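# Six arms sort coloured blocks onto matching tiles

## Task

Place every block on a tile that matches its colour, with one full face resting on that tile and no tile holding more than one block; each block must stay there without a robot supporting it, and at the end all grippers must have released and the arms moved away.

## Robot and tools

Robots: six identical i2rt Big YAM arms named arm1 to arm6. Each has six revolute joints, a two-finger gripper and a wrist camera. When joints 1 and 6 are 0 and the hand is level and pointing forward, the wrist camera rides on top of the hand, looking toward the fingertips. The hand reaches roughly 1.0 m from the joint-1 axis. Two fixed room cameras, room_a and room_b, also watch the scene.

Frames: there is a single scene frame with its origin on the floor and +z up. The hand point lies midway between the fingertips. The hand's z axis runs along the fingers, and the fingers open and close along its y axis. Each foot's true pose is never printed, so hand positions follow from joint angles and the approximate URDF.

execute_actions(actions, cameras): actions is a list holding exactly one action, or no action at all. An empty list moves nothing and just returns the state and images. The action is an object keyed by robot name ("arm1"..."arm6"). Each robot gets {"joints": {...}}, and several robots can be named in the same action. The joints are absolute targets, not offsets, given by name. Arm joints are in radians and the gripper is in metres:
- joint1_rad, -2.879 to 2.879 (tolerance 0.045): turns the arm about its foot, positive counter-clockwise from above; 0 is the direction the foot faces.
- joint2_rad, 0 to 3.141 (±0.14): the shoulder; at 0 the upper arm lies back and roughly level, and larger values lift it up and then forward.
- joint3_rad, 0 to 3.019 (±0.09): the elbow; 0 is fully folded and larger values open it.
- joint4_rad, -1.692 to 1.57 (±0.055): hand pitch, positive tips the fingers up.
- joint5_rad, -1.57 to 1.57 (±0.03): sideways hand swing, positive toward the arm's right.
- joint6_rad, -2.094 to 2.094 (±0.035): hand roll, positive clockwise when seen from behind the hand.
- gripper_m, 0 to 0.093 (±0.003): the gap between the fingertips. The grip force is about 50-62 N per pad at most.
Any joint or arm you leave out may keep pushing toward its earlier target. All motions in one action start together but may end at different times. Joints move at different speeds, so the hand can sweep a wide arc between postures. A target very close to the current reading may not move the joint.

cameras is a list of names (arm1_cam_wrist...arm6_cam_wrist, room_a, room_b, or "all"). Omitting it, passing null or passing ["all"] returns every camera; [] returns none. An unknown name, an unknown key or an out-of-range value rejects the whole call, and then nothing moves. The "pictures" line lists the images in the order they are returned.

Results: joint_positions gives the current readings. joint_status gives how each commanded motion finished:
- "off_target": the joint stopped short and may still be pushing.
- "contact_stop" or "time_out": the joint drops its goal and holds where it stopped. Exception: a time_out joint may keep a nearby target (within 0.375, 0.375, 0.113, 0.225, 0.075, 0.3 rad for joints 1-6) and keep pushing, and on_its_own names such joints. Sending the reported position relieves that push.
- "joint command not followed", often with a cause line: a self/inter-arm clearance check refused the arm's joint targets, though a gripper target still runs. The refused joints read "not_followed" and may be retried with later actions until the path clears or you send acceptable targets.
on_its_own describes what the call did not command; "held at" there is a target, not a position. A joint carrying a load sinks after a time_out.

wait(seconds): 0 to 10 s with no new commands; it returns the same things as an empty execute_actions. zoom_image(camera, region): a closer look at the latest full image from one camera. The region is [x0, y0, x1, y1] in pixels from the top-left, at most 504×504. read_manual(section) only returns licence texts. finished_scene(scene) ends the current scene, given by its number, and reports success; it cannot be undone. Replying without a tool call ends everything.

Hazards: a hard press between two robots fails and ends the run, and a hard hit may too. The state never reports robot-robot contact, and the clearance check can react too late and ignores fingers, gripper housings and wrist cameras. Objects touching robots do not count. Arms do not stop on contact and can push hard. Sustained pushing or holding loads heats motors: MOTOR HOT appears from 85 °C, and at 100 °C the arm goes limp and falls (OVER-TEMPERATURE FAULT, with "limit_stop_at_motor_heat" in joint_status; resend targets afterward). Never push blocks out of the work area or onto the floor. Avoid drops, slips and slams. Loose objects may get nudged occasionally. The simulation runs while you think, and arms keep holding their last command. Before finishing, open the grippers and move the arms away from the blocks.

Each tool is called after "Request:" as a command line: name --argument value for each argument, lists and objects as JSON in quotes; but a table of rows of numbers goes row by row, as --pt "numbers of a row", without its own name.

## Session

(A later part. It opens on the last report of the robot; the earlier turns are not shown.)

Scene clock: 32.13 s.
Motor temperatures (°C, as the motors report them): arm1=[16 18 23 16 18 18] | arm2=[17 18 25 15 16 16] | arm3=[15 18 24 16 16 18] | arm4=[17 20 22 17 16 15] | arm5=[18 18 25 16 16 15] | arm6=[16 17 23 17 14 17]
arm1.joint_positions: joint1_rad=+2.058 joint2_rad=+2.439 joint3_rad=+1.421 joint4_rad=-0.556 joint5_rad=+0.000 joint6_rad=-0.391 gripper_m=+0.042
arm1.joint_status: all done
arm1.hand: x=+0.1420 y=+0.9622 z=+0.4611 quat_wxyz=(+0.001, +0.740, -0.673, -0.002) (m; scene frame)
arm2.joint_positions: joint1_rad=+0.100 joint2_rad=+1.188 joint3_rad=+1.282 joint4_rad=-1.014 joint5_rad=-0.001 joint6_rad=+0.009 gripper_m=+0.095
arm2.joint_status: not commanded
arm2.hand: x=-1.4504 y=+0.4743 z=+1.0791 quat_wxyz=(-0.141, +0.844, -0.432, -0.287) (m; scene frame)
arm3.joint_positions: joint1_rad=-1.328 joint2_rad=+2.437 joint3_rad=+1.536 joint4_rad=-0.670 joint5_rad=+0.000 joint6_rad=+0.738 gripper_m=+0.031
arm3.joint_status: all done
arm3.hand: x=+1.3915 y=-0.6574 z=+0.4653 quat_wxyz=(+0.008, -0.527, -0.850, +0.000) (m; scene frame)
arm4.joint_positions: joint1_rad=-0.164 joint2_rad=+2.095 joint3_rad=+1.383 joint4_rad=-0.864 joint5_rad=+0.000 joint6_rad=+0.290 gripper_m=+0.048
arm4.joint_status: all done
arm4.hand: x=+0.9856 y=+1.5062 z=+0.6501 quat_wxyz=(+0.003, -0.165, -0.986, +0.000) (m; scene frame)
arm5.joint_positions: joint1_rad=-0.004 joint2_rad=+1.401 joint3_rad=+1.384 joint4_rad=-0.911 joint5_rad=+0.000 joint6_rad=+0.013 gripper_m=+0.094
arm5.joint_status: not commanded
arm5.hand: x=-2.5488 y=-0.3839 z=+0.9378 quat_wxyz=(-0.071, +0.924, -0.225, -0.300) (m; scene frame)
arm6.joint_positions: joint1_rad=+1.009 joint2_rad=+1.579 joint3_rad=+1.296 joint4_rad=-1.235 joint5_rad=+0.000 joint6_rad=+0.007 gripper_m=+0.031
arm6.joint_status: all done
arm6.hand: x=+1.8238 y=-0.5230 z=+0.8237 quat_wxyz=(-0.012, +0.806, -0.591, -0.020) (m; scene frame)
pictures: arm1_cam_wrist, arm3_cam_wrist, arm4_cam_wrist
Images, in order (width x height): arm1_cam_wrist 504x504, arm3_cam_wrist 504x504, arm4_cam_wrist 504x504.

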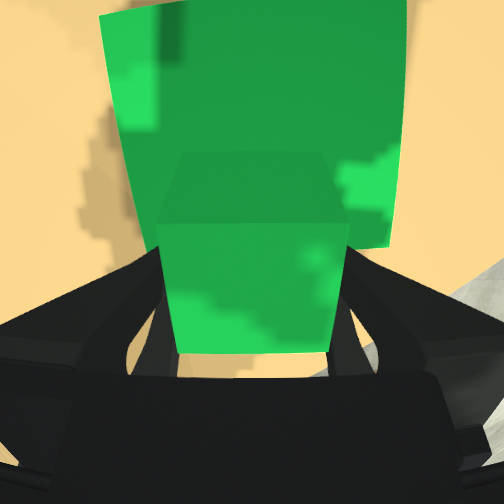

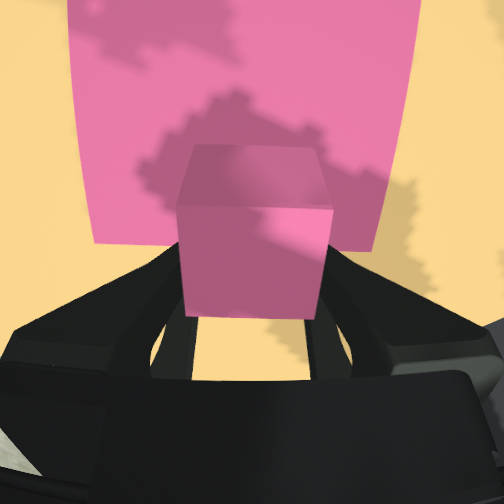

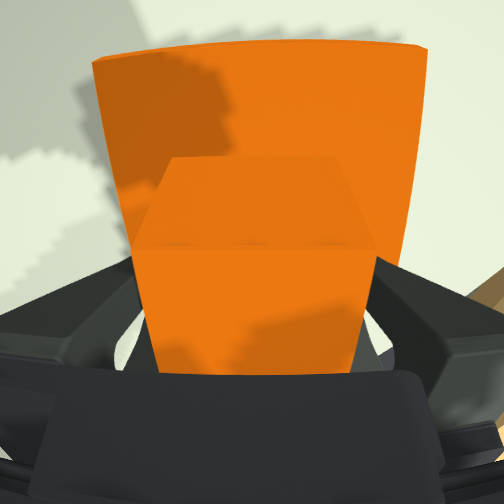

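Request:
execute_actions --actions '[{"arm1":{"joints":{"joint1_rad":2.08,"joint2_rad":2.555,"joint3_rad":1.55,"joint4_rad":-0.545,"joint6_rad":-0.46}},"arm4":{"joints":{"joint1_rad":-0.19,"joint2_rad":2.15,"joint3_rad":1.45,"joint4_rad":-0.825}},"arm3":{"joints":{"joint1_rad":-1.365,"joint2_rad":2.5,"joint3_rad":1.625,"joint4_rad":-0.67}}}]' --cameras '["arm1_cam_wrist","arm3_cam_wrist","arm4_cam_wrist"]'

Scene clock: 34.83 s.
Motor temperatures (°C, as the motors report them): arm1=[16 19 23 16 18 18] | arm2=[17 18 25 15 16 16] | arm3=[15 19 24 16 16 18] | arm4=[17 20 23 17 16 15] | arm5=[18 19 25 16 16 15] | arm6=[16 17 23 17 14 17]
arm1.joint_positions: joint1_rad=+2.070 joint2_rad=+2.561 joint3_rad=+1.526 joint4_rad=-0.551 joint5_rad=+0.000 joint6_rad=-0.451 gripper_m=+0.042
arm1.joint_status: all done
arm1.hand: x=+0.1389 y=+0.9762 z=+0.4158 quat_wxyz=(+0.007, +0.763, -0.646, +0.000) (m; scene frame)
arm2.joint_positions: joint1_rad=+0.100 joint2_rad=+1.188 joint3_rad=+1.282 joint4_rad=-1.014 joint5_rad=-0.001 joint6_rad=+0.009 gripper_m=+0.095
arm2.joint_status: not commanded
arm2.hand: x=-1.4504 y=+0.4743 z=+1.0791 quat_wxyz=(-0.141, +0.844, -0.432, -0.287) (m; scene frame)
arm3.joint_positions: joint1_rad=-1.363 joint2_rad=+2.488 joint3_rad=+1.599 joint4_rad=-0.670 joint5_rad=+0.000 joint6_rad=+0.738 gripper_m=+0.031
arm3.joint_status: all done
arm3.hand: x=+1.3983 y=-0.6824 z=+0.4508 quat_wxyz=(+0.002, -0.542, -0.841, -0.001) (m; scene frame)
arm4.joint_positions: joint1_rad=-0.183 joint2_rad=+2.150 joint3_rad=+1.415 joint4_rad=-0.831 joint5_rad=+0.000 joint6_rad=+0.290 gripper_m=+0.048
arm4.joint_status: all done
arm4.hand: x=+0.9972 y=+1.4953 z=+0.6297 quat_wxyz=(-0.002, -0.174, -0.985, +0.000) (m; scene frame)
arm5.joint_positions: joint1_rad=-0.004 joint2_rad=+1.401 joint3_rad=+1.384 joint4_rad=-0.911 joint5_rad=+0.000 joint6_rad=+0.013 gripper_m=+0.094
arm5.joint_status: not commanded
arm5.hand: x=-2.5488 y=-0.3839 z=+0.9378 quat_wxyz=(-0.071, +0.924, -0.225, -0.300) (m; scene frame)
arm6.joint_positions: joint1_rad=+1.009 joint2_rad=+1.579 joint3_rad=+1.296 joint4_rad=-1.235 joint5_rad=+0.000 joint6_rad=+0.007 gripper_m=+0.031
arm6.joint_status: not commanded
arm6.hand: x=+1.8238 y=-0.5230 z=+0.8237 quat_wxyz=(-0.012, +0.806, -0.591, -0.020) (m; scene frame)
pictures: arm1_cam_wrist, arm3_cam_wrist, arm4_cam_wrist
Images, in order (width x height): arm1_cam_wrist 504x504, arm3_cam_wrist 504x504, arm4_cam_wrist 504x504.

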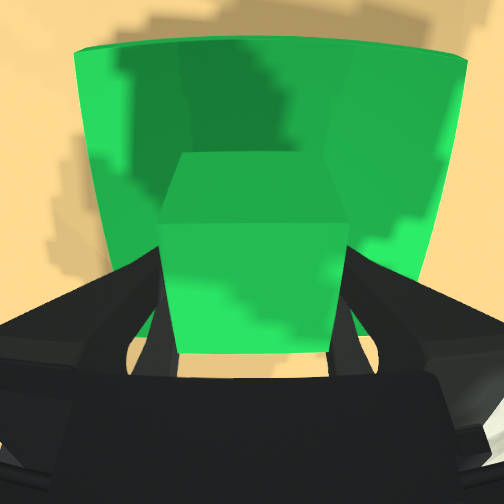

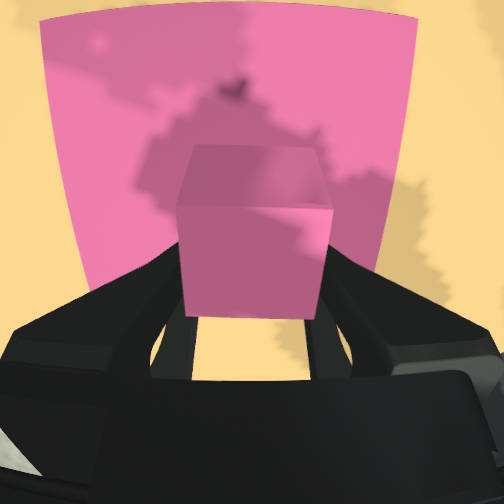

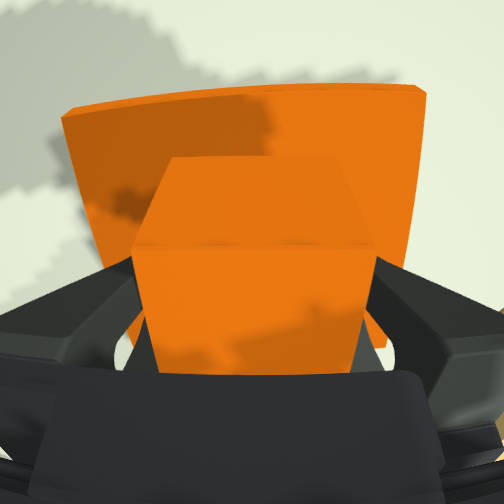

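Request:
execute_actions --actions '[{"arm1":{"joints":{"joint2_rad":2.575,"joint4_rad":-0.48}},"arm4":{"joints":{"joint2_rad":2.18,"joint4_rad":-0.795,"joint6_rad":0.22}},"arm3":{"joints":{"joint2_rad":2.57,"joint3_rad":1.7}}}]' --cameras '["arm1_cam_wrist","arm3_cam_wrist","arm4_cam_wrist"]'

Scene clock: 37.03 s.
Motor temperatures (°C, as the motors report them): arm1=[16 19 23 16 18 18] | arm2=[17 18 26 15 16 16] | arm3=[15 19 24 15 16 18] | arm4=[17 20 23 17 16 15] | arm5=[18 19 25 16 16 15] | arm6=[16 17 23 17 14 17]
arm1.joint_positions: joint1_rad=+2.070 joint2_rad=+2.563 joint3_rad=+1.526 joint4_rad=-0.493 joint5_rad=+0.000 joint6_rad=-0.452 gripper_m=+0.042
arm1.joint_status: all done
arm1.hand: x=+0.1426 y=+0.9889 z=+0.4148 quat_wxyz=(-0.019, +0.763, -0.646, -0.011) (m; scene frame)
arm2.joint_positions: joint1_rad=+0.100 joint2_rad=+1.188 joint3_rad=+1.282 joint4_rad=-1.014 joint5_rad=-0.001 joint6_rad=+0.009 gripper_m=+0.095
arm2.joint_status: not commanded
arm2.hand: x=-1.4504 y=+0.4743 z=+1.0791 quat_wxyz=(-0.141, +0.844, -0.432, -0.287) (m; scene frame)
arm3.joint_positions: joint1_rad=-1.363 joint2_rad=+2.563 joint3_rad=+1.673 joint4_rad=-0.670 joint5_rad=+0.000 joint6_rad=+0.739 gripper_m=+0.031
arm3.joint_status: all done
arm3.hand: x=+1.4085 y=-0.6867 z=+0.4241 quat_wxyz=(+0.003, -0.542, -0.840, -0.001) (m; scene frame)
arm4.joint_positions: joint1_rad=-0.183 joint2_rad=+2.176 joint3_rad=+1.415 joint4_rad=-0.804 joint5_rad=+0.000 joint6_rad=+0.230 gripper_m=+0.047
arm4.joint_status: all done
arm4.hand: x=+0.9978 y=+1.4953 z=+0.6153 quat_wxyz=(-0.002, -0.145, -0.989, +0.000) (m; scene frame)
arm5.joint_positions: joint1_rad=-0.004 joint2_rad=+1.401 joint3_rad=+1.384 joint4_rad=-0.911 joint5_rad=+0.000 joint6_rad=+0.013 gripper_m=+0.094
arm5.joint_status: not commanded
arm5.hand: x=-2.5488 y=-0.3839 z=+0.9378 quat_wxyz=(-0.071, +0.924, -0.225, -0.300) (m; scene frame)
arm6.joint_positions: joint1_rad=+1.009 joint2_rad=+1.579 joint3_rad=+1.296 joint4_rad=-1.235 joint5_rad=+0.000 joint6_rad=+0.007 gripper_m=+0.031
arm6.joint_status: not commanded
arm6.hand: x=+1.8238 y=-0.5230 z=+0.8237 quat_wxyz=(-0.012, +0.806, -0.591, -0.020) (m; scene frame)
pictures: arm1_cam_wrist, arm3_cam_wrist, arm4_cam_wrist
Images, in order (width x height): arm1_cam_wrist 504x504, arm3_cam_wrist 504x504, arm4_cam_wrist 504x504.

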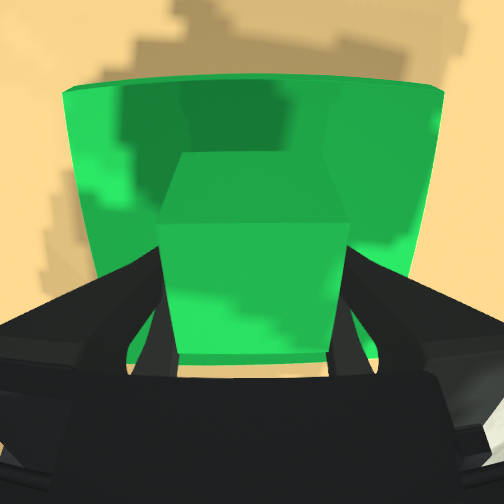

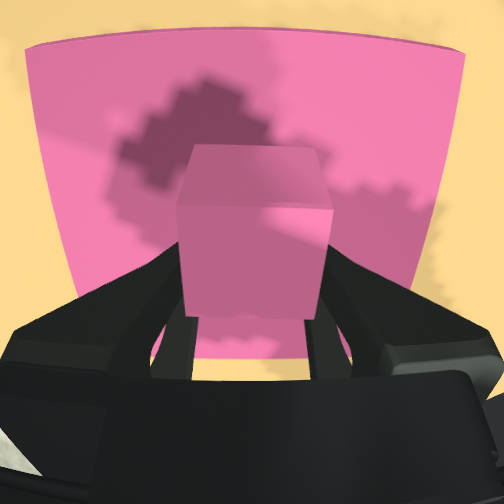

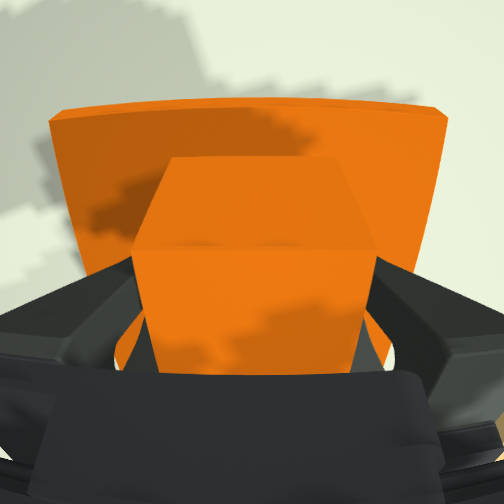

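Request:
execute_actions --actions '[{"arm1":{"joints":{"joint2_rad":2.595}},"arm4":{"joints":{"gripper_m":0.09}},"arm3":{"joints":{"joint2_rad":2.605,"joint4_rad":-0.63}}}]' --cameras '[]'

Request:
execute_actions --actions '[{"arm1":{"joints":{"gripper_m":0.09}},"arm4":{"joints":{"joint2_rad":1.6,"joint4_rad":-1.1}},"arm3":{"joints":{"gripper_m":0.09}}}]' --cameras '["arm1_cam_wrist","arm3_cam_wrist","arm4_cam_wrist"]'

Request:
execute_actions --actions '[{"arm1":{"joints":{"joint2_rad":1.75,"joint3_rad":1.45,"joint4_rad":-1.0}},"arm3":{"joints":{"joint2_rad":1.3,"joint3_rad":1.1,"joint4_rad":-0.85,"joint6_rad":0}}}]' --cameras '["arm1_cam_wrist","arm3_cam_wrist","room_b"]'

Scene clock: 39.57 s.
Motor temperatures (°C, as the motors report them): arm1=[16 19 23 16 18 18] | arm2=[17 18 26 15 16 16] | arm3=[15 19 24 15 16 18] | arm4=[17 20 23 17 16 15] | arm5=[18 19 25 16 16 15] | arm6=[16 17 23 17 14 17]
arm1.joint_positions: joint1_rad=+2.070 joint2_rad=+2.582 joint3_rad=+1.528 joint4_rad=-0.491 joint5_rad=+0.000 joint6_rad=-0.452 gripper_m=+0.042
arm1.joint_status: all done
arm1.hand: x=+0.1407 y=+0.9827 z=+0.4047 quat_wxyz=(-0.012, +0.763, -0.646, -0.008) (m; scene frame)
arm2.joint_positions: joint1_rad=+0.100 joint2_rad=+1.188 joint3_rad=+1.282 joint4_rad=-1.014 joint5_rad=-0.001 joint6_rad=+0.009 gripper_m=+0.095
arm2.joint_status: not commanded
arm2.hand: x=-1.4504 y=+0.4743 z=+1.0791 quat_wxyz=(-0.141, +0.844, -0.432, -0.287) (m; scene frame)
arm3.joint_positions: joint1_rad=-1.363 joint2_rad=+2.595 joint3_rad=+1.673 joint4_rad=-0.645 joint5_rad=+0.000 joint6_rad=+0.739 gripper_m=+0.031
arm3.joint_status: all done
arm3.hand: x=+1.4019 y=-0.6837 z=+0.4050 quat_wxyz=(+0.007, -0.542, -0.840, -0.001) (m; scene frame)
arm4.joint_positions: joint1_rad=-0.183 joint2_rad=+2.176 joint3_rad=+1.415 joint4_rad=-0.804 joint5_rad=+0.000 joint6_rad=+0.230 gripper_m=+0.090
arm4.joint_status: all done
arm4.hand: x=+0.9979 y=+1.4952 z=+0.6153 quat_wxyz=(-0.003, -0.144, -0.990, +0.000) (m; scene frame)
arm5.joint_positions: joint1_rad=-0.004 joint2_rad=+1.401 joint3_rad=+1.384 joint4_rad=-0.911 joint5_rad=+0.000 joint6_rad=+0.013 gripper_m=+0.094
arm5.joint_status: not commanded
arm5.hand: x=-2.5488 y=-0.3839 z=+0.9378 quat_wxyz=(-0.071, +0.924, -0.225, -0.300) (m; scene frame)
arm6.joint_positions: joint1_rad=+1.009 joint2_rad=+1.579 joint3_rad=+1.296 joint4_rad=-1.235 joint5_rad=+0.000 joint6_rad=+0.007 gripper_m=+0.031
arm6.joint_status: not commanded
arm6.hand: x=+1.8238 y=-0.5230 z=+0.8237 quat_wxyz=(-0.012, +0.806, -0.591, -0.020) (m; scene frame)
pictures: none
No camera images: the call's "cameras" was empty. Leave "cameras" out to get every camera's image.

Scene clock: 41.03 s.
Motor temperatures (°C, as the motors report them): arm1=[16 19 23 16 18 18] | arm2=[17 18 26 15 16 16] | arm3=[15 19 24 15 16 18] | arm4=[17 20 23 17 16 15] | arm5=[18 19 25 16 16 15] | arm6=[16 17 23 17 14 17]
arm1.joint_positions: joint1_rad=+2.070 joint2_rad=+2.582 joint3_rad=+1.528 joint4_rad=-0.491 joint5_rad=+0.000 joint6_rad=-0.452 gripper_m=+0.090
arm1.joint_status: all done
arm1.hand: x=+0.1407 y=+0.9827 z=+0.4047 quat_wxyz=(-0.012, +0.763, -0.646, -0.008) (m; scene frame)
arm2.joint_positions: joint1_rad=+0.100 joint2_rad=+1.188 joint3_rad=+1.282 joint4_rad=-1.014 joint5_rad=-0.001 joint6_rad=+0.009 gripper_m=+0.095
arm2.joint_status: not commanded
arm2.hand: x=-1.4504 y=+0.4743 z=+1.0791 quat_wxyz=(-0.141, +0.844, -0.432, -0.287) (m; scene frame)
arm3.joint_positions: joint1_rad=-1.363 joint2_rad=+2.595 joint3_rad=+1.673 joint4_rad=-0.645 joint5_rad=+0.000 joint6_rad=+0.739 gripper_m=+0.090
arm3.joint_status: all done
arm3.hand: x=+1.4019 y=-0.6837 z=+0.4050 quat_wxyz=(+0.007, -0.542, -0.840, -0.001) (m; scene frame)
arm4.joint_positions: joint1_rad=-0.183 joint2_rad=+1.595 joint3_rad=+1.435 joint4_rad=-1.093 joint5_rad=+0.000 joint6_rad=+0.230 gripper_m=+0.090
arm4.joint_status: all done
arm4.hand: x=+0.9799 y=+1.4963 z=+0.9345 quat_wxyz=(-0.158, -0.142, -0.977, -0.013) (m; scene frame)
arm5.joint_positions: joint1_rad=-0.004 joint2_rad=+1.401 joint3_rad=+1.384 joint4_rad=-0.911 joint5_rad=+0.000 joint6_rad=+0.013 gripper_m=+0.094
arm5.joint_status: not commanded
arm5.hand: x=-2.5488 y=-0.3839 z=+0.9378 quat_wxyz=(-0.071, +0.924, -0.225, -0.300) (m; scene frame)
arm6.joint_positions: joint1_rad=+1.009 joint2_rad=+1.579 joint3_rad=+1.296 joint4_rad=-1.235 joint5_rad=+0.000 joint6_rad=+0.007 gripper_m=+0.031
arm6.joint_status: not commanded
arm6.hand: x=+1.8238 y=-0.5230 z=+0.8237 quat_wxyz=(-0.012, +0.806, -0.591, -0.020) (m; scene frame)
pictures: arm1_cam_wrist, arm3_cam_wrist, arm4_cam_wrist
Images, in order (width x height): arm1_cam_wrist 504x504, arm3_cam_wrist 504x504, arm4_cam_wrist 504x504.

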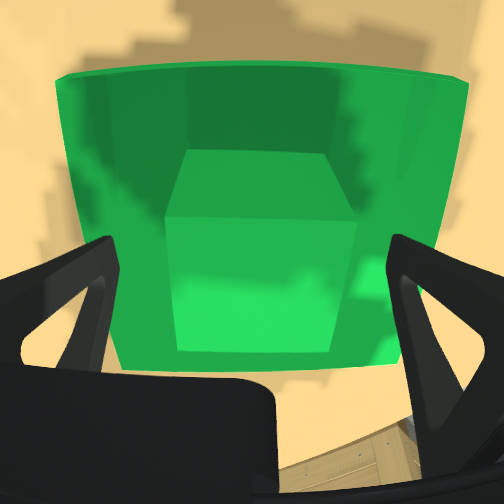

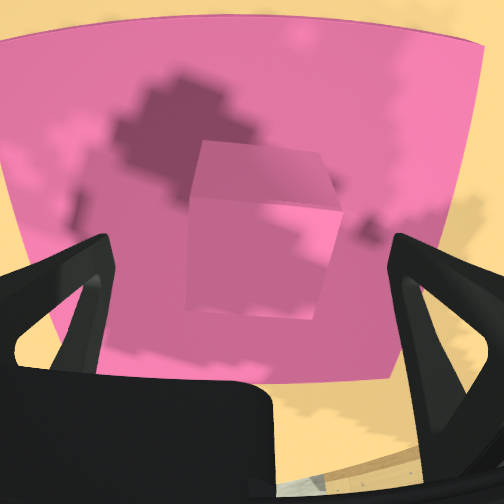

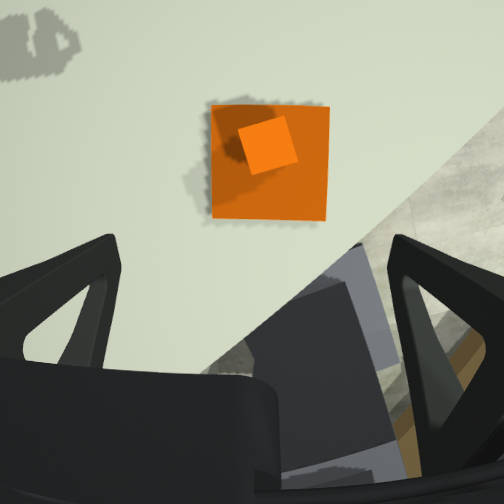

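Scene clock: 42.83 s.
Motor temperatures (°C, as the motors report them): arm1=[16 19 23 16 18 18] | arm2=[17 18 26 15 16 16] | arm3=[15 19 24 15 16 18] | arm4=[17 20 23 17 16 15] | arm5=[18 19 25 16 16 15] | arm6=[16 17 23 17 14 17]
arm1.joint_positions: joint1_rad=+2.070 joint2_rad=+1.751 joint3_rad=+1.439 joint4_rad=-0.990 joint5_rad=+0.000 joint6_rad=-0.452 gripper_m=+0.090
arm1.joint_status: all done
arm1.hand: x=+0.1457 y=+0.9923 z=+0.8454 quat_wxyz=(-0.123, +0.756, -0.640, -0.057) (m; scene frame)
arm2.joint_positions: joint1_rad=+0.100 joint2_rad=+1.188 joint3_rad=+1.282 joint4_rad=-1.014 joint5_rad=-0.001 joint6_rad=+0.009 gripper_m=+0.095
arm2.joint_status: not commanded
arm2.hand: x=-1.4504 y=+0.4743 z=+1.0791 quat_wxyz=(-0.141, +0.844, -0.432, -0.287) (m; scene frame)
arm3.joint_positions: joint1_rad=-1.363 joint2_rad=+1.289 joint3_rad=+1.098 joint4_rad=-0.840 joint5_rad=+0.000 joint6_rad=+0.012 gripper_m=+0.090
arm3.joint_status: all done
arm3.hand: x=+1.2906 y=-0.6375 z=+0.9178 quat_wxyz=(-0.254, -0.201, -0.945, +0.049) (m; scene frame)
arm4.joint_positions: joint1_rad=-0.183 joint2_rad=+1.595 joint3_rad=+1.435 joint4_rad=-1.093 joint5_rad=+0.000 joint6_rad=+0.230 gripper_m=+0.090
arm4.joint_status: not commanded
arm4.hand: x=+0.9799 y=+1.4963 z=+0.9345 quat_wxyz=(-0.158, -0.142, -0.977, -0.013) (m; scene frame)
arm5.joint_positions: joint1_rad=-0.004 joint2_rad=+1.401 joint3_rad=+1.384 joint4_rad=-0.911 joint5_rad=+0.000 joint6_rad=+0.013 gripper_m=+0.094
arm5.joint_status: not commanded
arm5.hand: x=-2.5488 y=-0.3839 z=+0.9378 quat_wxyz=(-0.071, +0.924, -0.225, -0.300) (m; scene frame)
arm6.joint_positions: joint1_rad=+1.009 joint2_rad=+1.579 joint3_rad=+1.296 joint4_rad=-1.235 joint5_rad=+0.000 joint6_rad=+0.007 gripper_m=+0.031
arm6.joint_status: not commanded
arm6.hand: x=+1.8238 y=-0.5230 z=+0.8237 quat_wxyz=(-0.012, +0.806, -0.591, -0.020) (m; scene frame)
pictures: arm1_cam_wrist, arm3_cam_wrist, room_b
Images, in order (width x height): arm1_cam_wrist 504x504, arm3_cam_wrist 504x504, room_b 672x504.

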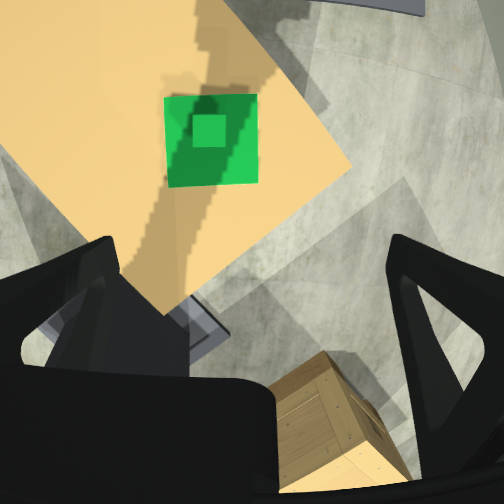

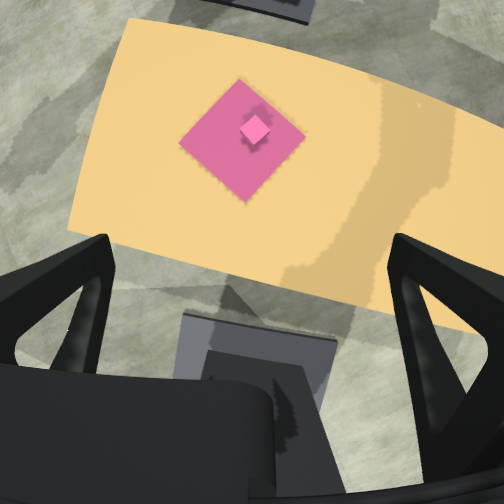

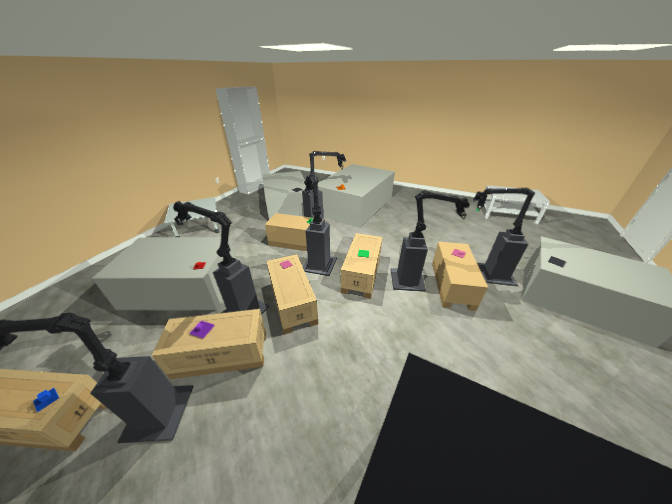

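Request:
execute_actions --actions '[{"arm3":{"joints":{"joint1_rad":-2.3}},"arm6":{"joints":{"joint1_rad":2.12,"joint6_rad":0.57}}}]' --cameras '[]'

Request:
execute_actions --actions '[{"arm6":{"joints":{"joint2_rad":2.42,"joint3_rad":1.71,"joint4_rad":-0.84}}}]' --cameras '["arm6_cam_wrist","room_a","room_b"]'

Scene clock: 47.90 s.
Motor temperatures (°C, as the motors report them): arm1=[16 19 24 16 18 18] | arm2=[17 18 26 15 16 16] | arm3=[15 19 24 15 16 18] | arm4=[17 19 23 17 16 15] | arm5=[18 19 25 16 16 15] | arm6=[16 17 23 17 14 17]
arm1.joint_positions: joint1_rad=+2.070 joint2_rad=+1.751 joint3_rad=+1.439 joint4_rad=-0.990 joint5_rad=+0.000 joint6_rad=-0.452 gripper_m=+0.090
arm1.joint_status: not commanded
arm1.hand: x=+0.1457 y=+0.9923 z=+0.8454 quat_wxyz=(-0.123, +0.756, -0.640, -0.057) (m; scene frame)
arm2.joint_positions: joint1_rad=+0.100 joint2_rad=+1.188 joint3_rad=+1.282 joint4_rad=-1.014 joint5_rad=-0.001 joint6_rad=+0.009 gripper_m=+0.095
arm2.joint_status: not commanded
arm2.hand: x=-1.4504 y=+0.4743 z=+1.0791 quat_wxyz=(-0.141, +0.844, -0.432, -0.287) (m; scene frame)
arm3.joint_positions: joint1_rad=-2.299 joint2_rad=+1.295 joint3_rad=+1.098 joint4_rad=-0.840 joint5_rad=+0.000 joint6_rad=+0.010 gripper_m=+0.090
arm3.joint_status: all done
arm3.hand: x=+0.9560 y=-0.9173 z=+0.9173 quat_wxyz=(-0.200, -0.604, -0.754, +0.164) (m; scene frame)
arm4.joint_positions: joint1_rad=-0.183 joint2_rad=+1.595 joint3_rad=+1.435 joint4_rad=-1.093 joint5_rad=+0.000 joint6_rad=+0.230 gripper_m=+0.090
arm4.joint_status: not commanded
arm4.hand: x=+0.9799 y=+1.4963 z=+0.9345 quat_wxyz=(-0.158, -0.142, -0.977, -0.013) (m; scene frame)
arm5.joint_positions: joint1_rad=-0.004 joint2_rad=+1.401 joint3_rad=+1.384 joint4_rad=-0.911 joint5_rad=+0.000 joint6_rad=+0.013 gripper_m=+0.094
arm5.joint_status: not commanded
arm5.hand: x=-2.5488 y=-0.3839 z=+0.9378 quat_wxyz=(-0.071, +0.924, -0.225, -0.300) (m; scene frame)
arm6.joint_positions: joint1_rad=+2.123 joint2_rad=+1.579 joint3_rad=+1.296 joint4_rad=-1.235 joint5_rad=+0.000 joint6_rad=+0.562 gripper_m=+0.031
arm6.joint_status: all done
arm6.hand: x=+1.5008 y=-0.9041 z=+0.8269 quat_wxyz=(+0.009, +0.938, -0.346, -0.025) (m; scene frame)
pictures: none
No camera images: the call's "cameras" was empty. Leave "cameras" out to get every camera's image.

Scene clock: 49.40 s.
Motor temperatures (°C, as the motors report them): arm1=[16 19 24 16 18 18] | arm2=[17 18 26 15 16 16] | arm3=[15 19 24 15 16 18] | arm4=[17 19 24 17 16 15] | arm5=[18 19 25 16 16 15] | arm6=[16 18 24 17 14 17]
arm1.joint_positions: joint1_rad=+2.070 joint2_rad=+1.751 joint3_rad=+1.439 joint4_rad=-0.990 joint5_rad=+0.000 joint6_rad=-0.452 gripper_m=+0.090
arm1.joint_status: not commanded
arm1.hand: x=+0.1457 y=+0.9923 z=+0.8454 quat_wxyz=(-0.123, +0.756, -0.640, -0.057) (m; scene frame)
arm2.joint_positions: joint1_rad=+0.100 joint2_rad=+1.188 joint3_rad=+1.282 joint4_rad=-1.014 joint5_rad=-0.001 joint6_rad=+0.009 gripper_m=+0.095
arm2.joint_status: not commanded
arm2.hand: x=-1.4504 y=+0.4743 z=+1.0791 quat_wxyz=(-0.141, +0.844, -0.432, -0.287) (m; scene frame)
arm3.joint_positions: joint1_rad=-2.299 joint2_rad=+1.295 joint3_rad=+1.098 joint4_rad=-0.840 joint5_rad=+0.000 joint6_rad=+0.010 gripper_m=+0.090
arm3.joint_status: not commanded
arm3.hand: x=+0.9560 y=-0.9173 z=+0.9173 quat_wxyz=(-0.200, -0.604, -0.754, +0.164) (m; scene frame)
arm4.joint_positions: joint1_rad=-0.183 joint2_rad=+1.595 joint3_rad=+1.435 joint4_rad=-1.093 joint5_rad=+0.000 joint6_rad=+0.230 gripper_m=+0.090
arm4.joint_status: not commanded
arm4.hand: x=+0.9799 y=+1.4963 z=+0.9345 quat_wxyz=(-0.158, -0.142, -0.977, -0.013) (m; scene frame)
arm5.joint_positions: joint1_rad=-0.004 joint2_rad=+1.401 joint3_rad=+1.384 joint4_rad=-0.911 joint5_rad=+0.000 joint6_rad=+0.013 gripper_m=+0.094
arm5.joint_status: not commanded
arm5.hand: x=-2.5488 y=-0.3839 z=+0.9378 quat_wxyz=(-0.071, +0.924, -0.225, -0.300) (m; scene frame)
arm6.joint_positions: joint1_rad=+2.123 joint2_rad=+2.430 joint3_rad=+1.693 joint4_rad=-0.849 joint5_rad=+0.000 joint6_rad=+0.563 gripper_m=+0.031
arm6.joint_status: all done
arm6.hand: x=+1.3424 y=-0.8834 z=+0.4944 quat_wxyz=(+0.002, +0.938, -0.347, +0.008) (m; scene frame)
pictures: arm6_cam_wrist, room_a, room_b
Images, in order (width x height): arm6_cam_wrist 504x504, room_a 672x504, room_b 672x504.

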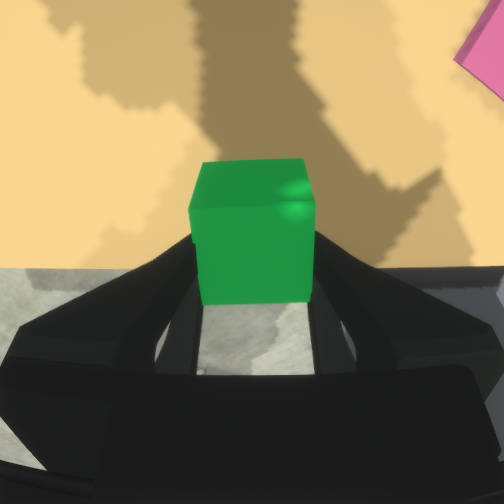

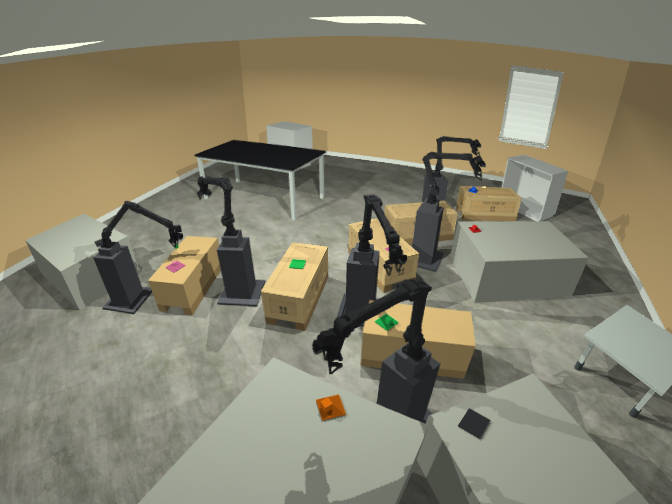

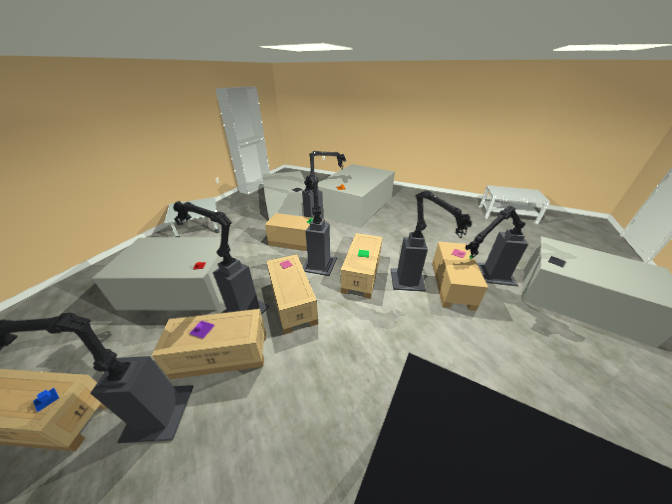

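Request:
execute_actions --actions '[{"arm6":{"joints":{"joint1_rad":2.05,"joint2_rad":2.71,"joint3_rad":2.19,"joint4_rad":-1.02,"joint6_rad":0.51}}}]' --cameras '["arm6_cam_wrist"]'

Scene clock: 52.00 s.
Motor temperatures (°C, as the motors report them): arm1=[16 19 24 16 18 18] | arm2=[17 18 26 15 16 16] | arm3=[15 18 25 15 16 18] | arm4=[17 19 24 17 16 15] | arm5=[18 19 26 16 16 15] | arm6=[16 18 24 17 14 17]
arm1.joint_positions: joint1_rad=+2.070 joint2_rad=+1.751 joint3_rad=+1.439 joint4_rad=-0.990 joint5_rad=+0.000 joint6_rad=-0.452 gripper_m=+0.090
arm1.joint_status: not commanded
arm1.hand: x=+0.1457 y=+0.9923 z=+0.8454 quat_wxyz=(-0.123, +0.756, -0.640, -0.057) (m; scene frame)
arm2.joint_positions: joint1_rad=+0.100 joint2_rad=+1.188 joint3_rad=+1.282 joint4_rad=-1.014 joint5_rad=-0.001 joint6_rad=+0.009 gripper_m=+0.095
arm2.joint_status: not commanded
arm2.hand: x=-1.4504 y=+0.4743 z=+1.0791 quat_wxyz=(-0.141, +0.844, -0.432, -0.287) (m; scene frame)
arm3.joint_positions: joint1_rad=-2.299 joint2_rad=+1.295 joint3_rad=+1.098 joint4_rad=-0.840 joint5_rad=+0.000 joint6_rad=+0.010 gripper_m=+0.090
arm3.joint_status: not commanded
arm3.hand: x=+0.9560 y=-0.9173 z=+0.9173 quat_wxyz=(-0.200, -0.604, -0.754, +0.164) (m; scene frame)
arm4.joint_positions: joint1_rad=-0.183 joint2_rad=+1.595 joint3_rad=+1.435 joint4_rad=-1.093 joint5_rad=+0.000 joint6_rad=+0.230 gripper_m=+0.090
arm4.joint_status: not commanded
arm4.hand: x=+0.9799 y=+1.4963 z=+0.9345 quat_wxyz=(-0.158, -0.142, -0.977, -0.013) (m; scene frame)
arm5.joint_positions: joint1_rad=-0.004 joint2_rad=+1.401 joint3_rad=+1.384 joint4_rad=-0.911 joint5_rad=+0.000 joint6_rad=+0.013 gripper_m=+0.094
arm5.joint_status: not commanded
arm5.hand: x=-2.5488 y=-0.3839 z=+0.9378 quat_wxyz=(-0.071, +0.924, -0.225, -0.300) (m; scene frame)
arm6.joint_positions: joint1_rad=+2.042 joint2_rad=+2.694 joint3_rad=+2.156 joint4_rad=-1.007 joint5_rad=+0.000 joint6_rad=+0.518 gripper_m=+0.031
arm6.joint_status: all done
arm6.hand: x=+1.2593 y=-0.8116 z=+0.4624 quat_wxyz=(+0.006, +0.931, -0.364, -0.012) (m; scene frame)
pictures: arm6_cam_wrist
Images, in order (width x height): arm6_cam_wrist 504x504.

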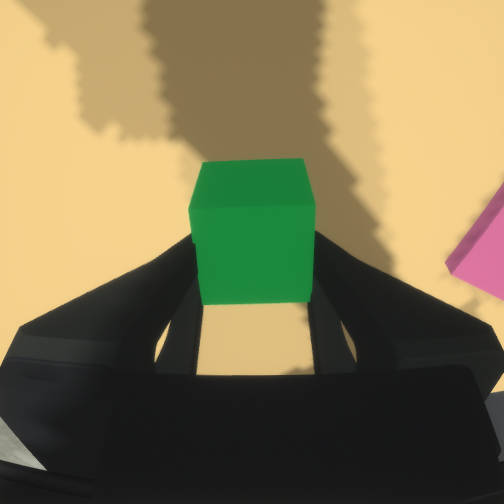

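Request:
execute_actions --actions '[{"arm6":{"joints":{"joint2_rad":2.775,"joint4_rad":-0.95}}}]' --cameras '["arm6_cam_wrist"]'

Scene clock: 53.33 s.
Motor temperatures (°C, as the motors report them): arm1=[16 19 24 16 18 18] | arm2=[17 18 26 15 16 16] | arm3=[15 18 25 15 16 18] | arm4=[17 19 24 17 16 15] | arm5=[18 19 26 16 16 15] | arm6=[16 18 24 17 14 17]
arm1.joint_positions: joint1_rad=+2.070 joint2_rad=+1.751 joint3_rad=+1.439 joint4_rad=-0.990 joint5_rad=+0.000 joint6_rad=-0.452 gripper_m=+0.090
arm1.joint_status: not commanded
arm1.hand: x=+0.1457 y=+0.9923 z=+0.8454 quat_wxyz=(-0.123, +0.756, -0.640, -0.057) (m; scene frame)
arm2.joint_positions: joint1_rad=+0.100 joint2_rad=+1.188 joint3_rad=+1.282 joint4_rad=-1.014 joint5_rad=-0.001 joint6_rad=+0.009 gripper_m=+0.095
arm2.joint_status: not commanded
arm2.hand: x=-1.4504 y=+0.4743 z=+1.0791 quat_wxyz=(-0.141, +0.844, -0.432, -0.287) (m; scene frame)
arm3.joint_positions: joint1_rad=-2.299 joint2_rad=+1.295 joint3_rad=+1.098 joint4_rad=-0.840 joint5_rad=+0.000 joint6_rad=+0.010 gripper_m=+0.090
arm3.joint_status: not commanded
arm3.hand: x=+0.9560 y=-0.9173 z=+0.9173 quat_wxyz=(-0.200, -0.604, -0.754, +0.164) (m; scene frame)
arm4.joint_positions: joint1_rad=-0.183 joint2_rad=+1.595 joint3_rad=+1.435 joint4_rad=-1.093 joint5_rad=+0.000 joint6_rad=+0.230 gripper_m=+0.090
arm4.joint_status: not commanded
arm4.hand: x=+0.9799 y=+1.4963 z=+0.9345 quat_wxyz=(-0.158, -0.142, -0.977, -0.013) (m; scene frame)
arm5.joint_positions: joint1_rad=-0.004 joint2_rad=+1.401 joint3_rad=+1.384 joint4_rad=-0.911 joint5_rad=+0.000 joint6_rad=+0.013 gripper_m=+0.094
arm5.joint_status: not commanded
arm5.hand: x=-2.5488 y=-0.3839 z=+0.9378 quat_wxyz=(-0.071, +0.924, -0.225, -0.300) (m; scene frame)
arm6.joint_positions: joint1_rad=+2.042 joint2_rad=+2.734 joint3_rad=+2.156 joint4_rad=-0.966 joint5_rad=+0.000 joint6_rad=+0.518 gripper_m=+0.031
arm6.joint_status: all done
arm6.hand: x=+1.2635 y=-0.8128 z=+0.4340 quat_wxyz=(+0.006, +0.931, -0.364, -0.012) (m; scene frame)
pictures: arm6_cam_wrist
Images, in order (width x height): arm6_cam_wrist 504x504.

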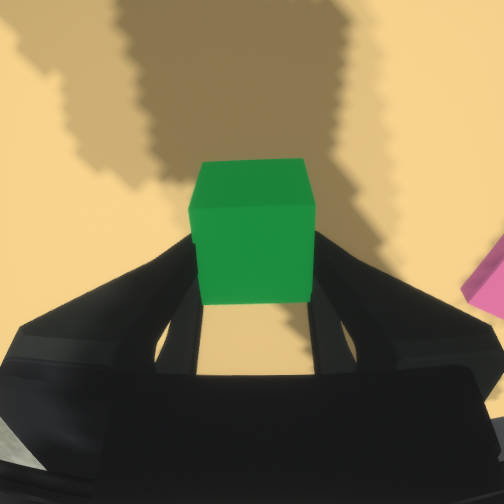

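Request:
execute_actions --actions '[{"arm6":{"joints":{"joint2_rad":2.82,"joint4_rad":-0.93}}}]' --cameras '["arm6_cam_wrist"]'

Scene clock: 54.97 s.
Motor temperatures (°C, as the motors report them): arm1=[16 19 24 16 18 18] | arm2=[17 18 27 15 16 16] | arm3=[15 18 25 15 16 18] | arm4=[17 19 24 17 16 15] | arm5=[18 19 26 16 16 15] | arm6=[16 19 24 17 14 17]
arm1.joint_positions: joint1_rad=+2.070 joint2_rad=+1.751 joint3_rad=+1.439 joint4_rad=-0.990 joint5_rad=+0.000 joint6_rad=-0.452 gripper_m=+0.090
arm1.joint_status: not commanded
arm1.hand: x=+0.1457 y=+0.9923 z=+0.8454 quat_wxyz=(-0.123, +0.756, -0.640, -0.057) (m; scene frame)
arm2.joint_positions: joint1_rad=+0.100 joint2_rad=+1.188 joint3_rad=+1.282 joint4_rad=-1.014 joint5_rad=-0.001 joint6_rad=+0.009 gripper_m=+0.095
arm2.joint_status: not commanded
arm2.hand: x=-1.4504 y=+0.4743 z=+1.0791 quat_wxyz=(-0.141, +0.844, -0.432, -0.287) (m; scene frame)
arm3.joint_positions: joint1_rad=-2.299 joint2_rad=+1.295 joint3_rad=+1.098 joint4_rad=-0.840 joint5_rad=+0.000 joint6_rad=+0.010 gripper_m=+0.090
arm3.joint_status: not commanded
arm3.hand: x=+0.9560 y=-0.9173 z=+0.9173 quat_wxyz=(-0.200, -0.604, -0.754, +0.164) (m; scene frame)
arm4.joint_positions: joint1_rad=-0.183 joint2_rad=+1.595 joint3_rad=+1.435 joint4_rad=-1.093 joint5_rad=+0.000 joint6_rad=+0.230 gripper_m=+0.090
arm4.joint_status: not commanded
arm4.hand: x=+0.9799 y=+1.4963 z=+0.9345 quat_wxyz=(-0.158, -0.142, -0.977, -0.013) (m; scene frame)
arm5.joint_positions: joint1_rad=-0.004 joint2_rad=+1.401 joint3_rad=+1.384 joint4_rad=-0.911 joint5_rad=+0.000 joint6_rad=+0.013 gripper_m=+0.094
arm5.joint_status: not commanded
arm5.hand: x=-2.5488 y=-0.3839 z=+0.9378 quat_wxyz=(-0.071, +0.924, -0.225, -0.300) (m; scene frame)
arm6.joint_positions: joint1_rad=+2.043 joint2_rad=+2.778 joint3_rad=+2.158 joint4_rad=-0.943 joint5_rad=+0.000 joint6_rad=+0.518 gripper_m=+0.031
arm6.joint_status: all done
arm6.hand: x=+1.2734 y=-0.8158 z=+0.4043 quat_wxyz=(+0.004, +0.932, -0.364, -0.003) (m; scene frame)
pictures: arm6_cam_wrist
Images, in order (width x height): arm6_cam_wrist 504x504.

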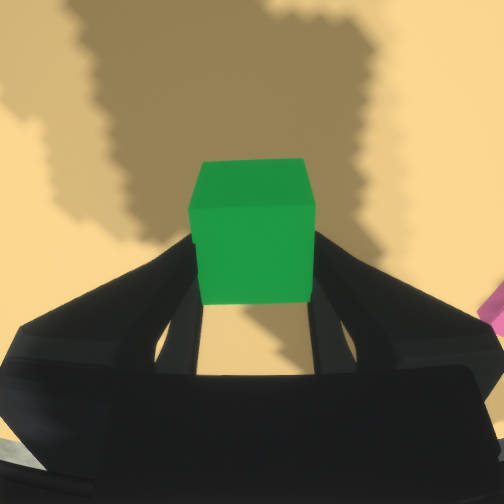

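Request:
execute_actions --actions '[{"arm6":{"joints":{"gripper_m":0.08}}}]' --cameras '[]'

Request:
execute_actions --actions '[{"arm6":{"joints":{"joint2_rad":2.0}}}]' --cameras '[]'

Request:
execute_actions --actions '[{"arm6":{"joints":{"joint1_rad":0.6,"joint2_rad":1.6,"joint3_rad":1.3,"joint4_rad":-1.25}},"arm3":{"joints":{"joint1_rad":-1.655}}}]' --cameras '[]'

Request:
execute_actions --actions '[{"arm3":{"joints":{"joint2_rad":2.39,"joint3_rad":1.425,"joint4_rad":-0.58}}}]' --cameras '["arm3_cam_wrist"]'

Scene clock: 57.33 s.
Motor temperatures (°C, as the motors report them): arm1=[16 19 25 16 18 18] | arm2=[17 18 27 15 16 16] | arm3=[15 18 25 15 16 18] | arm4=[17 19 24 17 16 15] | arm5=[18 19 26 16 16 15] | arm6=[16 19 24 17 14 17]
arm1.joint_positions: joint1_rad=+2.070 joint2_rad=+1.751 joint3_rad=+1.439 joint4_rad=-0.990 joint5_rad=+0.000 joint6_rad=-0.452 gripper_m=+0.090
arm1.joint_status: not commanded
arm1.hand: x=+0.1457 y=+0.9923 z=+0.8454 quat_wxyz=(-0.123, +0.756, -0.640, -0.057) (m; scene frame)
arm2.joint_positions: joint1_rad=+0.100 joint2_rad=+1.188 joint3_rad=+1.282 joint4_rad=-1.014 joint5_rad=-0.001 joint6_rad=+0.009 gripper_m=+0.095
arm2.joint_status: not commanded
arm2.hand: x=-1.4504 y=+0.4743 z=+1.0791 quat_wxyz=(-0.141, +0.844, -0.432, -0.287) (m; scene frame)
arm3.joint_positions: joint1_rad=-2.299 joint2_rad=+1.295 joint3_rad=+1.098 joint4_rad=-0.840 joint5_rad=+0.000 joint6_rad=+0.010 gripper_m=+0.090
arm3.joint_status: not commanded
arm3.hand: x=+0.9560 y=-0.9173 z=+0.9173 quat_wxyz=(-0.200, -0.604, -0.754, +0.164) (m; scene frame)
arm4.joint_positions: joint1_rad=-0.183 joint2_rad=+1.595 joint3_rad=+1.435 joint4_rad=-1.093 joint5_rad=+0.000 joint6_rad=+0.230 gripper_m=+0.090
arm4.joint_status: not commanded
arm4.hand: x=+0.9799 y=+1.4963 z=+0.9345 quat_wxyz=(-0.158, -0.142, -0.977, -0.013) (m; scene frame)
arm5.joint_positions: joint1_rad=-0.004 joint2_rad=+1.401 joint3_rad=+1.384 joint4_rad=-0.911 joint5_rad=+0.000 joint6_rad=+0.013 gripper_m=+0.094
arm5.joint_status: not commanded
arm5.hand: x=-2.5488 y=-0.3839 z=+0.9378 quat_wxyz=(-0.071, +0.924, -0.225, -0.300) (m; scene frame)
arm6.joint_positions: joint1_rad=+2.043 joint2_rad=+2.778 joint3_rad=+2.158 joint4_rad=-0.943 joint5_rad=+0.000 joint6_rad=+0.518 gripper_m=+0.080
arm6.joint_status: all done
arm6.hand: x=+1.2734 y=-0.8158 z=+0.4043 quat_wxyz=(+0.004, +0.932, -0.363, -0.003) (m; scene frame)
pictures: none
No camera images: the call's "cameras" was empty. Leave "cameras" out to get every camera's image.

Scene clock: 59.87 s.
Motor temperatures (°C, as the motors report them): arm1=[16 19 25 16 18 18] | arm2=[17 18 27 15 16 16] | arm3=[15 18 25 15 16 18] | arm4=[17 19 24 17 16 15] | arm5=[18 19 26 16 16 15] | arm6=[16 19 24 17 14 17]
arm1.joint_positions: joint1_rad=+2.070 joint2_rad=+1.751 joint3_rad=+1.439 joint4_rad=-0.990 joint5_rad=+0.000 joint6_rad=-0.452 gripper_m=+0.090
arm1.joint_status: not commanded
arm1.hand: x=+0.1457 y=+0.9923 z=+0.8454 quat_wxyz=(-0.123, +0.756, -0.640, -0.057) (m; scene frame)
arm2.joint_positions: joint1_rad=+0.100 joint2_rad=+1.188 joint3_rad=+1.282 joint4_rad=-1.014 joint5_rad=-0.001 joint6_rad=+0.009 gripper_m=+0.095
arm2.joint_status: not commanded
arm2.hand: x=-1.4504 y=+0.4743 z=+1.0791 quat_wxyz=(-0.141, +0.844, -0.432, -0.287) (m; scene frame)
arm3.joint_positions: joint1_rad=-2.299 joint2_rad=+1.295 joint3_rad=+1.098 joint4_rad=-0.840 joint5_rad=+0.000 joint6_rad=+0.010 gripper_m=+0.090
arm3.joint_status: not commanded
arm3.hand: x=+0.9560 y=-0.9173 z=+0.9173 quat_wxyz=(-0.200, -0.604, -0.754, +0.164) (m; scene frame)
arm4.joint_positions: joint1_rad=-0.183 joint2_rad=+1.595 joint3_rad=+1.435 joint4_rad=-1.093 joint5_rad=+0.000 joint6_rad=+0.230 gripper_m=+0.090
arm4.joint_status: not commanded
arm4.hand: x=+0.9799 y=+1.4963 z=+0.9345 quat_wxyz=(-0.158, -0.142, -0.977, -0.013) (m; scene frame)
arm5.joint_positions: joint1_rad=-0.004 joint2_rad=+1.401 joint3_rad=+1.384 joint4_rad=-0.911 joint5_rad=+0.000 joint6_rad=+0.013 gripper_m=+0.094
arm5.joint_status: not commanded
arm5.hand: x=-2.5488 y=-0.3839 z=+0.9378 quat_wxyz=(-0.071, +0.924, -0.225, -0.300) (m; scene frame)
arm6.joint_positions: joint1_rad=+2.043 joint2_rad=+1.985 joint3_rad=+2.189 joint4_rad=-0.932 joint5_rad=+0.000 joint6_rad=+0.517 gripper_m=+0.080
arm6.joint_status: all done
arm6.hand: x=+1.1947 y=-0.7929 z=+1.0340 quat_wxyz=(+0.062, +0.850, -0.333, -0.404) (m; scene frame)
pictures: none
No camera images: the call's "cameras" was empty. Leave "cameras" out to get every camera's image.

Scene clock: 61.63 s.
Motor temperatures (°C, as the motors report them): arm1=[16 19 25 16 18 18] | arm2=[17 18 27 15 16 16] | arm3=[15 18 25 15 16 18] | arm4=[17 19 24 17 16 15] | arm5=[18 19 26 16 16 15] | arm6=[16 19 24 17 14 17]
arm1.joint_positions: joint1_rad=+2.070 joint2_rad=+1.751 joint3_rad=+1.439 joint4_rad=-0.990 joint5_rad=+0.000 joint6_rad=-0.452 gripper_m=+0.090
arm1.joint_status: not commanded
arm1.hand: x=+0.1457 y=+0.9923 z=+0.8454 quat_wxyz=(-0.123, +0.756, -0.640, -0.057) (m; scene frame)
arm2.joint_positions: joint1_rad=+0.100 joint2_rad=+1.188 joint3_rad=+1.282 joint4_rad=-1.014 joint5_rad=-0.001 joint6_rad=+0.009 gripper_m=+0.095
arm2.joint_status: not commanded
arm2.hand: x=-1.4504 y=+0.4743 z=+1.0791 quat_wxyz=(-0.141, +0.844, -0.432, -0.287) (m; scene frame)
arm3.joint_positions: joint1_rad=-1.656 joint2_rad=+1.295 joint3_rad=+1.098 joint4_rad=-0.840 joint5_rad=+0.000 joint6_rad=+0.010 gripper_m=+0.090
arm3.joint_status: all done
arm3.hand: x=+1.2168 y=-0.7578 z=+0.9153 quat_wxyz=(-0.241, -0.336, -0.907, +0.087) (m; scene frame)
arm4.joint_positions: joint1_rad=-0.183 joint2_rad=+1.595 joint3_rad=+1.435 joint4_rad=-1.093 joint5_rad=+0.000 joint6_rad=+0.230 gripper_m=+0.090
arm4.joint_status: not commanded
arm4.hand: x=+0.9799 y=+1.4963 z=+0.9345 quat_wxyz=(-0.158, -0.142, -0.977, -0.013) (m; scene frame)
arm5.joint_positions: joint1_rad=-0.004 joint2_rad=+1.401 joint3_rad=+1.384 joint4_rad=-0.911 joint5_rad=+0.000 joint6_rad=+0.013 gripper_m=+0.094
arm5.joint_status: not commanded
arm5.hand: x=-2.5488 y=-0.3839 z=+0.9378 quat_wxyz=(-0.071, +0.924, -0.225, -0.300) (m; scene frame)
arm6.joint_positions: joint1_rad=+0.594 joint2_rad=+1.593 joint3_rad=+1.304 joint4_rad=-1.237 joint5_rad=+0.000 joint6_rad=+0.515 gripper_m=+0.080
arm6.joint_status: all done
arm6.hand: x=+2.0179 y=-0.5003 z=+0.8203 quat_wxyz=(-0.010, +0.458, -0.889, -0.016) (m; scene frame)
pictures: none
No camera images: the call's "cameras" was empty. Leave "cameras" out to get every camera's image.

Scene clock: 63.43 s.
Motor temperatures (°C, as the motors report them): arm1=[16 19 25 16 18 18] | arm2=[17 18 27 15 16 16] | arm3=[15 18 25 15 16 18] | arm4=[17 19 24 17 16 15] | arm5=[18 19 26 16 16 15] | arm6=[16 19 24 17 14 17]
arm1.joint_positions: joint1_rad=+2.070 joint2_rad=+1.751 joint3_rad=+1.439 joint4_rad=-0.990 joint5_rad=+0.000 joint6_rad=-0.452 gripper_m=+0.090
arm1.joint_status: not commanded
arm1.hand: x=+0.1457 y=+0.9923 z=+0.8454 quat_wxyz=(-0.123, +0.756, -0.640, -0.057) (m; scene frame)
arm2.joint_positions: joint1_rad=+0.100 joint2_rad=+1.188 joint3_rad=+1.282 joint4_rad=-1.014 joint5_rad=-0.001 joint6_rad=+0.009 gripper_m=+0.095
arm2.joint_status: not commanded
arm2.hand: x=-1.4504 y=+0.4743 z=+1.0791 quat_wxyz=(-0.141, +0.844, -0.432, -0.287) (m; scene frame)
arm3.joint_positions: joint1_rad=-1.656 joint2_rad=+2.395 joint3_rad=+1.402 joint4_rad=-0.579 joint5_rad=+0.000 joint6_rad=+0.010 gripper_m=+0.090
arm3.joint_status: all done
arm3.hand: x=+1.2645 y=-0.7989 z=+0.4591 quat_wxyz=(+0.009, -0.347, -0.938, -0.002) (m; scene frame)
arm4.joint_positions: joint1_rad=-0.183 joint2_rad=+1.595 joint3_rad=+1.435 joint4_rad=-1.093 joint5_rad=+0.000 joint6_rad=+0.230 gripper_m=+0.090
arm4.joint_status: not commanded
arm4.hand: x=+0.9799 y=+1.4963 z=+0.9345 quat_wxyz=(-0.158, -0.142, -0.977, -0.013) (m; scene frame)
arm5.joint_positions: joint1_rad=-0.004 joint2_rad=+1.401 joint3_rad=+1.384 joint4_rad=-0.911 joint5_rad=+0.000 joint6_rad=+0.013 gripper_m=+0.094
arm5.joint_status: not commanded
arm5.hand: x=-2.5488 y=-0.3839 z=+0.9378 quat_wxyz=(-0.071, +0.924, -0.225, -0.300) (m; scene frame)
arm6.joint_positions: joint1_rad=+0.594 joint2_rad=+1.593 joint3_rad=+1.304 joint4_rad=-1.237 joint5_rad=+0.000 joint6_rad=+0.515 gripper_m=+0.080
arm6.joint_status: not commanded
arm6.hand: x=+2.0179 y=-0.5003 z=+0.8203 quat_wxyz=(-0.010, +0.458, -0.889, -0.016) (m; scene frame)
pictures: arm3_cam_wrist
Images, in order (width x height): arm3_cam_wrist 504x504.

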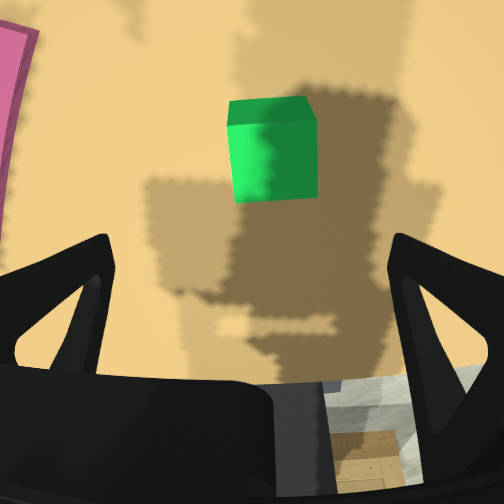

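Request:
execute_actions --actions '[{"arm3":{"joints":{"joint1_rad":-1.675,"joint2_rad":2.535,"joint3_rad":1.51,"joint4_rad":-0.515}}}]' --cameras '["arm3_cam_wrist"]'

Scene clock: 68.83 s.
Motor temperatures (°C, as the motors report them): arm1=[16 19 25 16 18 18] | arm2=[17 18 27 15 16 16] | arm3=[15 19 25 15 16 18] | arm4=[17 19 24 17 16 15] | arm5=[18 19 26 16 16 15] | arm6=[16 19 24 17 14 17]
arm1.joint_positions: joint1_rad=+2.070 joint2_rad=+1.751 joint3_rad=+1.439 joint4_rad=-0.990 joint5_rad=+0.000 joint6_rad=-0.452 gripper_m=+0.090
arm1.joint_status: not commanded
arm1.hand: x=+0.1457 y=+0.9923 z=+0.8454 quat_wxyz=(-0.123, +0.756, -0.640, -0.057) (m; scene frame)
arm2.joint_positions: joint1_rad=+0.100 joint2_rad=+1.188 joint3_rad=+1.282 joint4_rad=-1.014 joint5_rad=-0.001 joint6_rad=+0.009 gripper_m=+0.095
arm2.joint_status: not commanded
arm2.hand: x=-1.4504 y=+0.4743 z=+1.0791 quat_wxyz=(-0.141, +0.844, -0.432, -0.287) (m; scene frame)
arm3.joint_positions: joint1_rad=-1.666 joint2_rad=+2.539 joint3_rad=+1.502 joint4_rad=-0.522 joint5_rad=+0.000 joint6_rad=+0.010 gripper_m=+0.090
arm3.joint_status: all done
arm3.hand: x=+1.2717 y=-0.8131 z=+0.4012 quat_wxyz=(+0.002, -0.352, -0.936, +0.000) (m; scene frame)
arm4.joint_positions: joint1_rad=-0.183 joint2_rad=+1.595 joint3_rad=+1.435 joint4_rad=-1.093 joint5_rad=+0.000 joint6_rad=+0.230 gripper_m=+0.090
arm4.joint_status: not commanded
arm4.hand: x=+0.9799 y=+1.4963 z=+0.9345 quat_wxyz=(-0.158, -0.142, -0.977, -0.013) (m; scene frame)
arm5.joint_positions: joint1_rad=-0.004 joint2_rad=+1.401 joint3_rad=+1.384 joint4_rad=-0.911 joint5_rad=+0.000 joint6_rad=+0.013 gripper_m=+0.094
arm5.joint_status: not commanded
arm5.hand: x=-2.5488 y=-0.3839 z=+0.9378 quat_wxyz=(-0.071, +0.924, -0.225, -0.300) (m; scene frame)
arm6.joint_positions: joint1_rad=+0.594 joint2_rad=+1.593 joint3_rad=+1.304 joint4_rad=-1.237 joint5_rad=+0.000 joint6_rad=+0.515 gripper_m=+0.080
arm6.joint_status: not commanded
arm6.hand: x=+2.0179 y=-0.5003 z=+0.8203 quat_wxyz=(-0.010, +0.458, -0.889, -0.016) (m; scene frame)
pictures: arm3_cam_wrist
Images, in order (width x height): arm3_cam_wrist 504x504.

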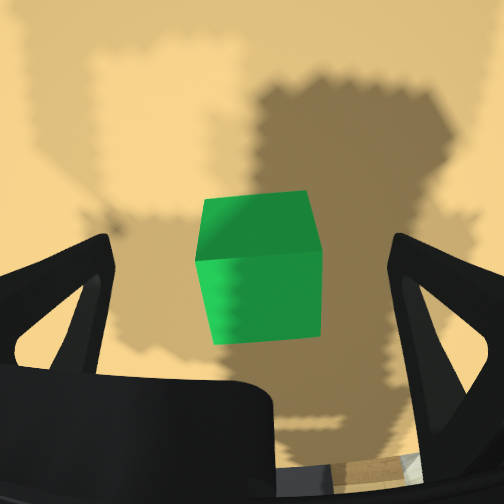

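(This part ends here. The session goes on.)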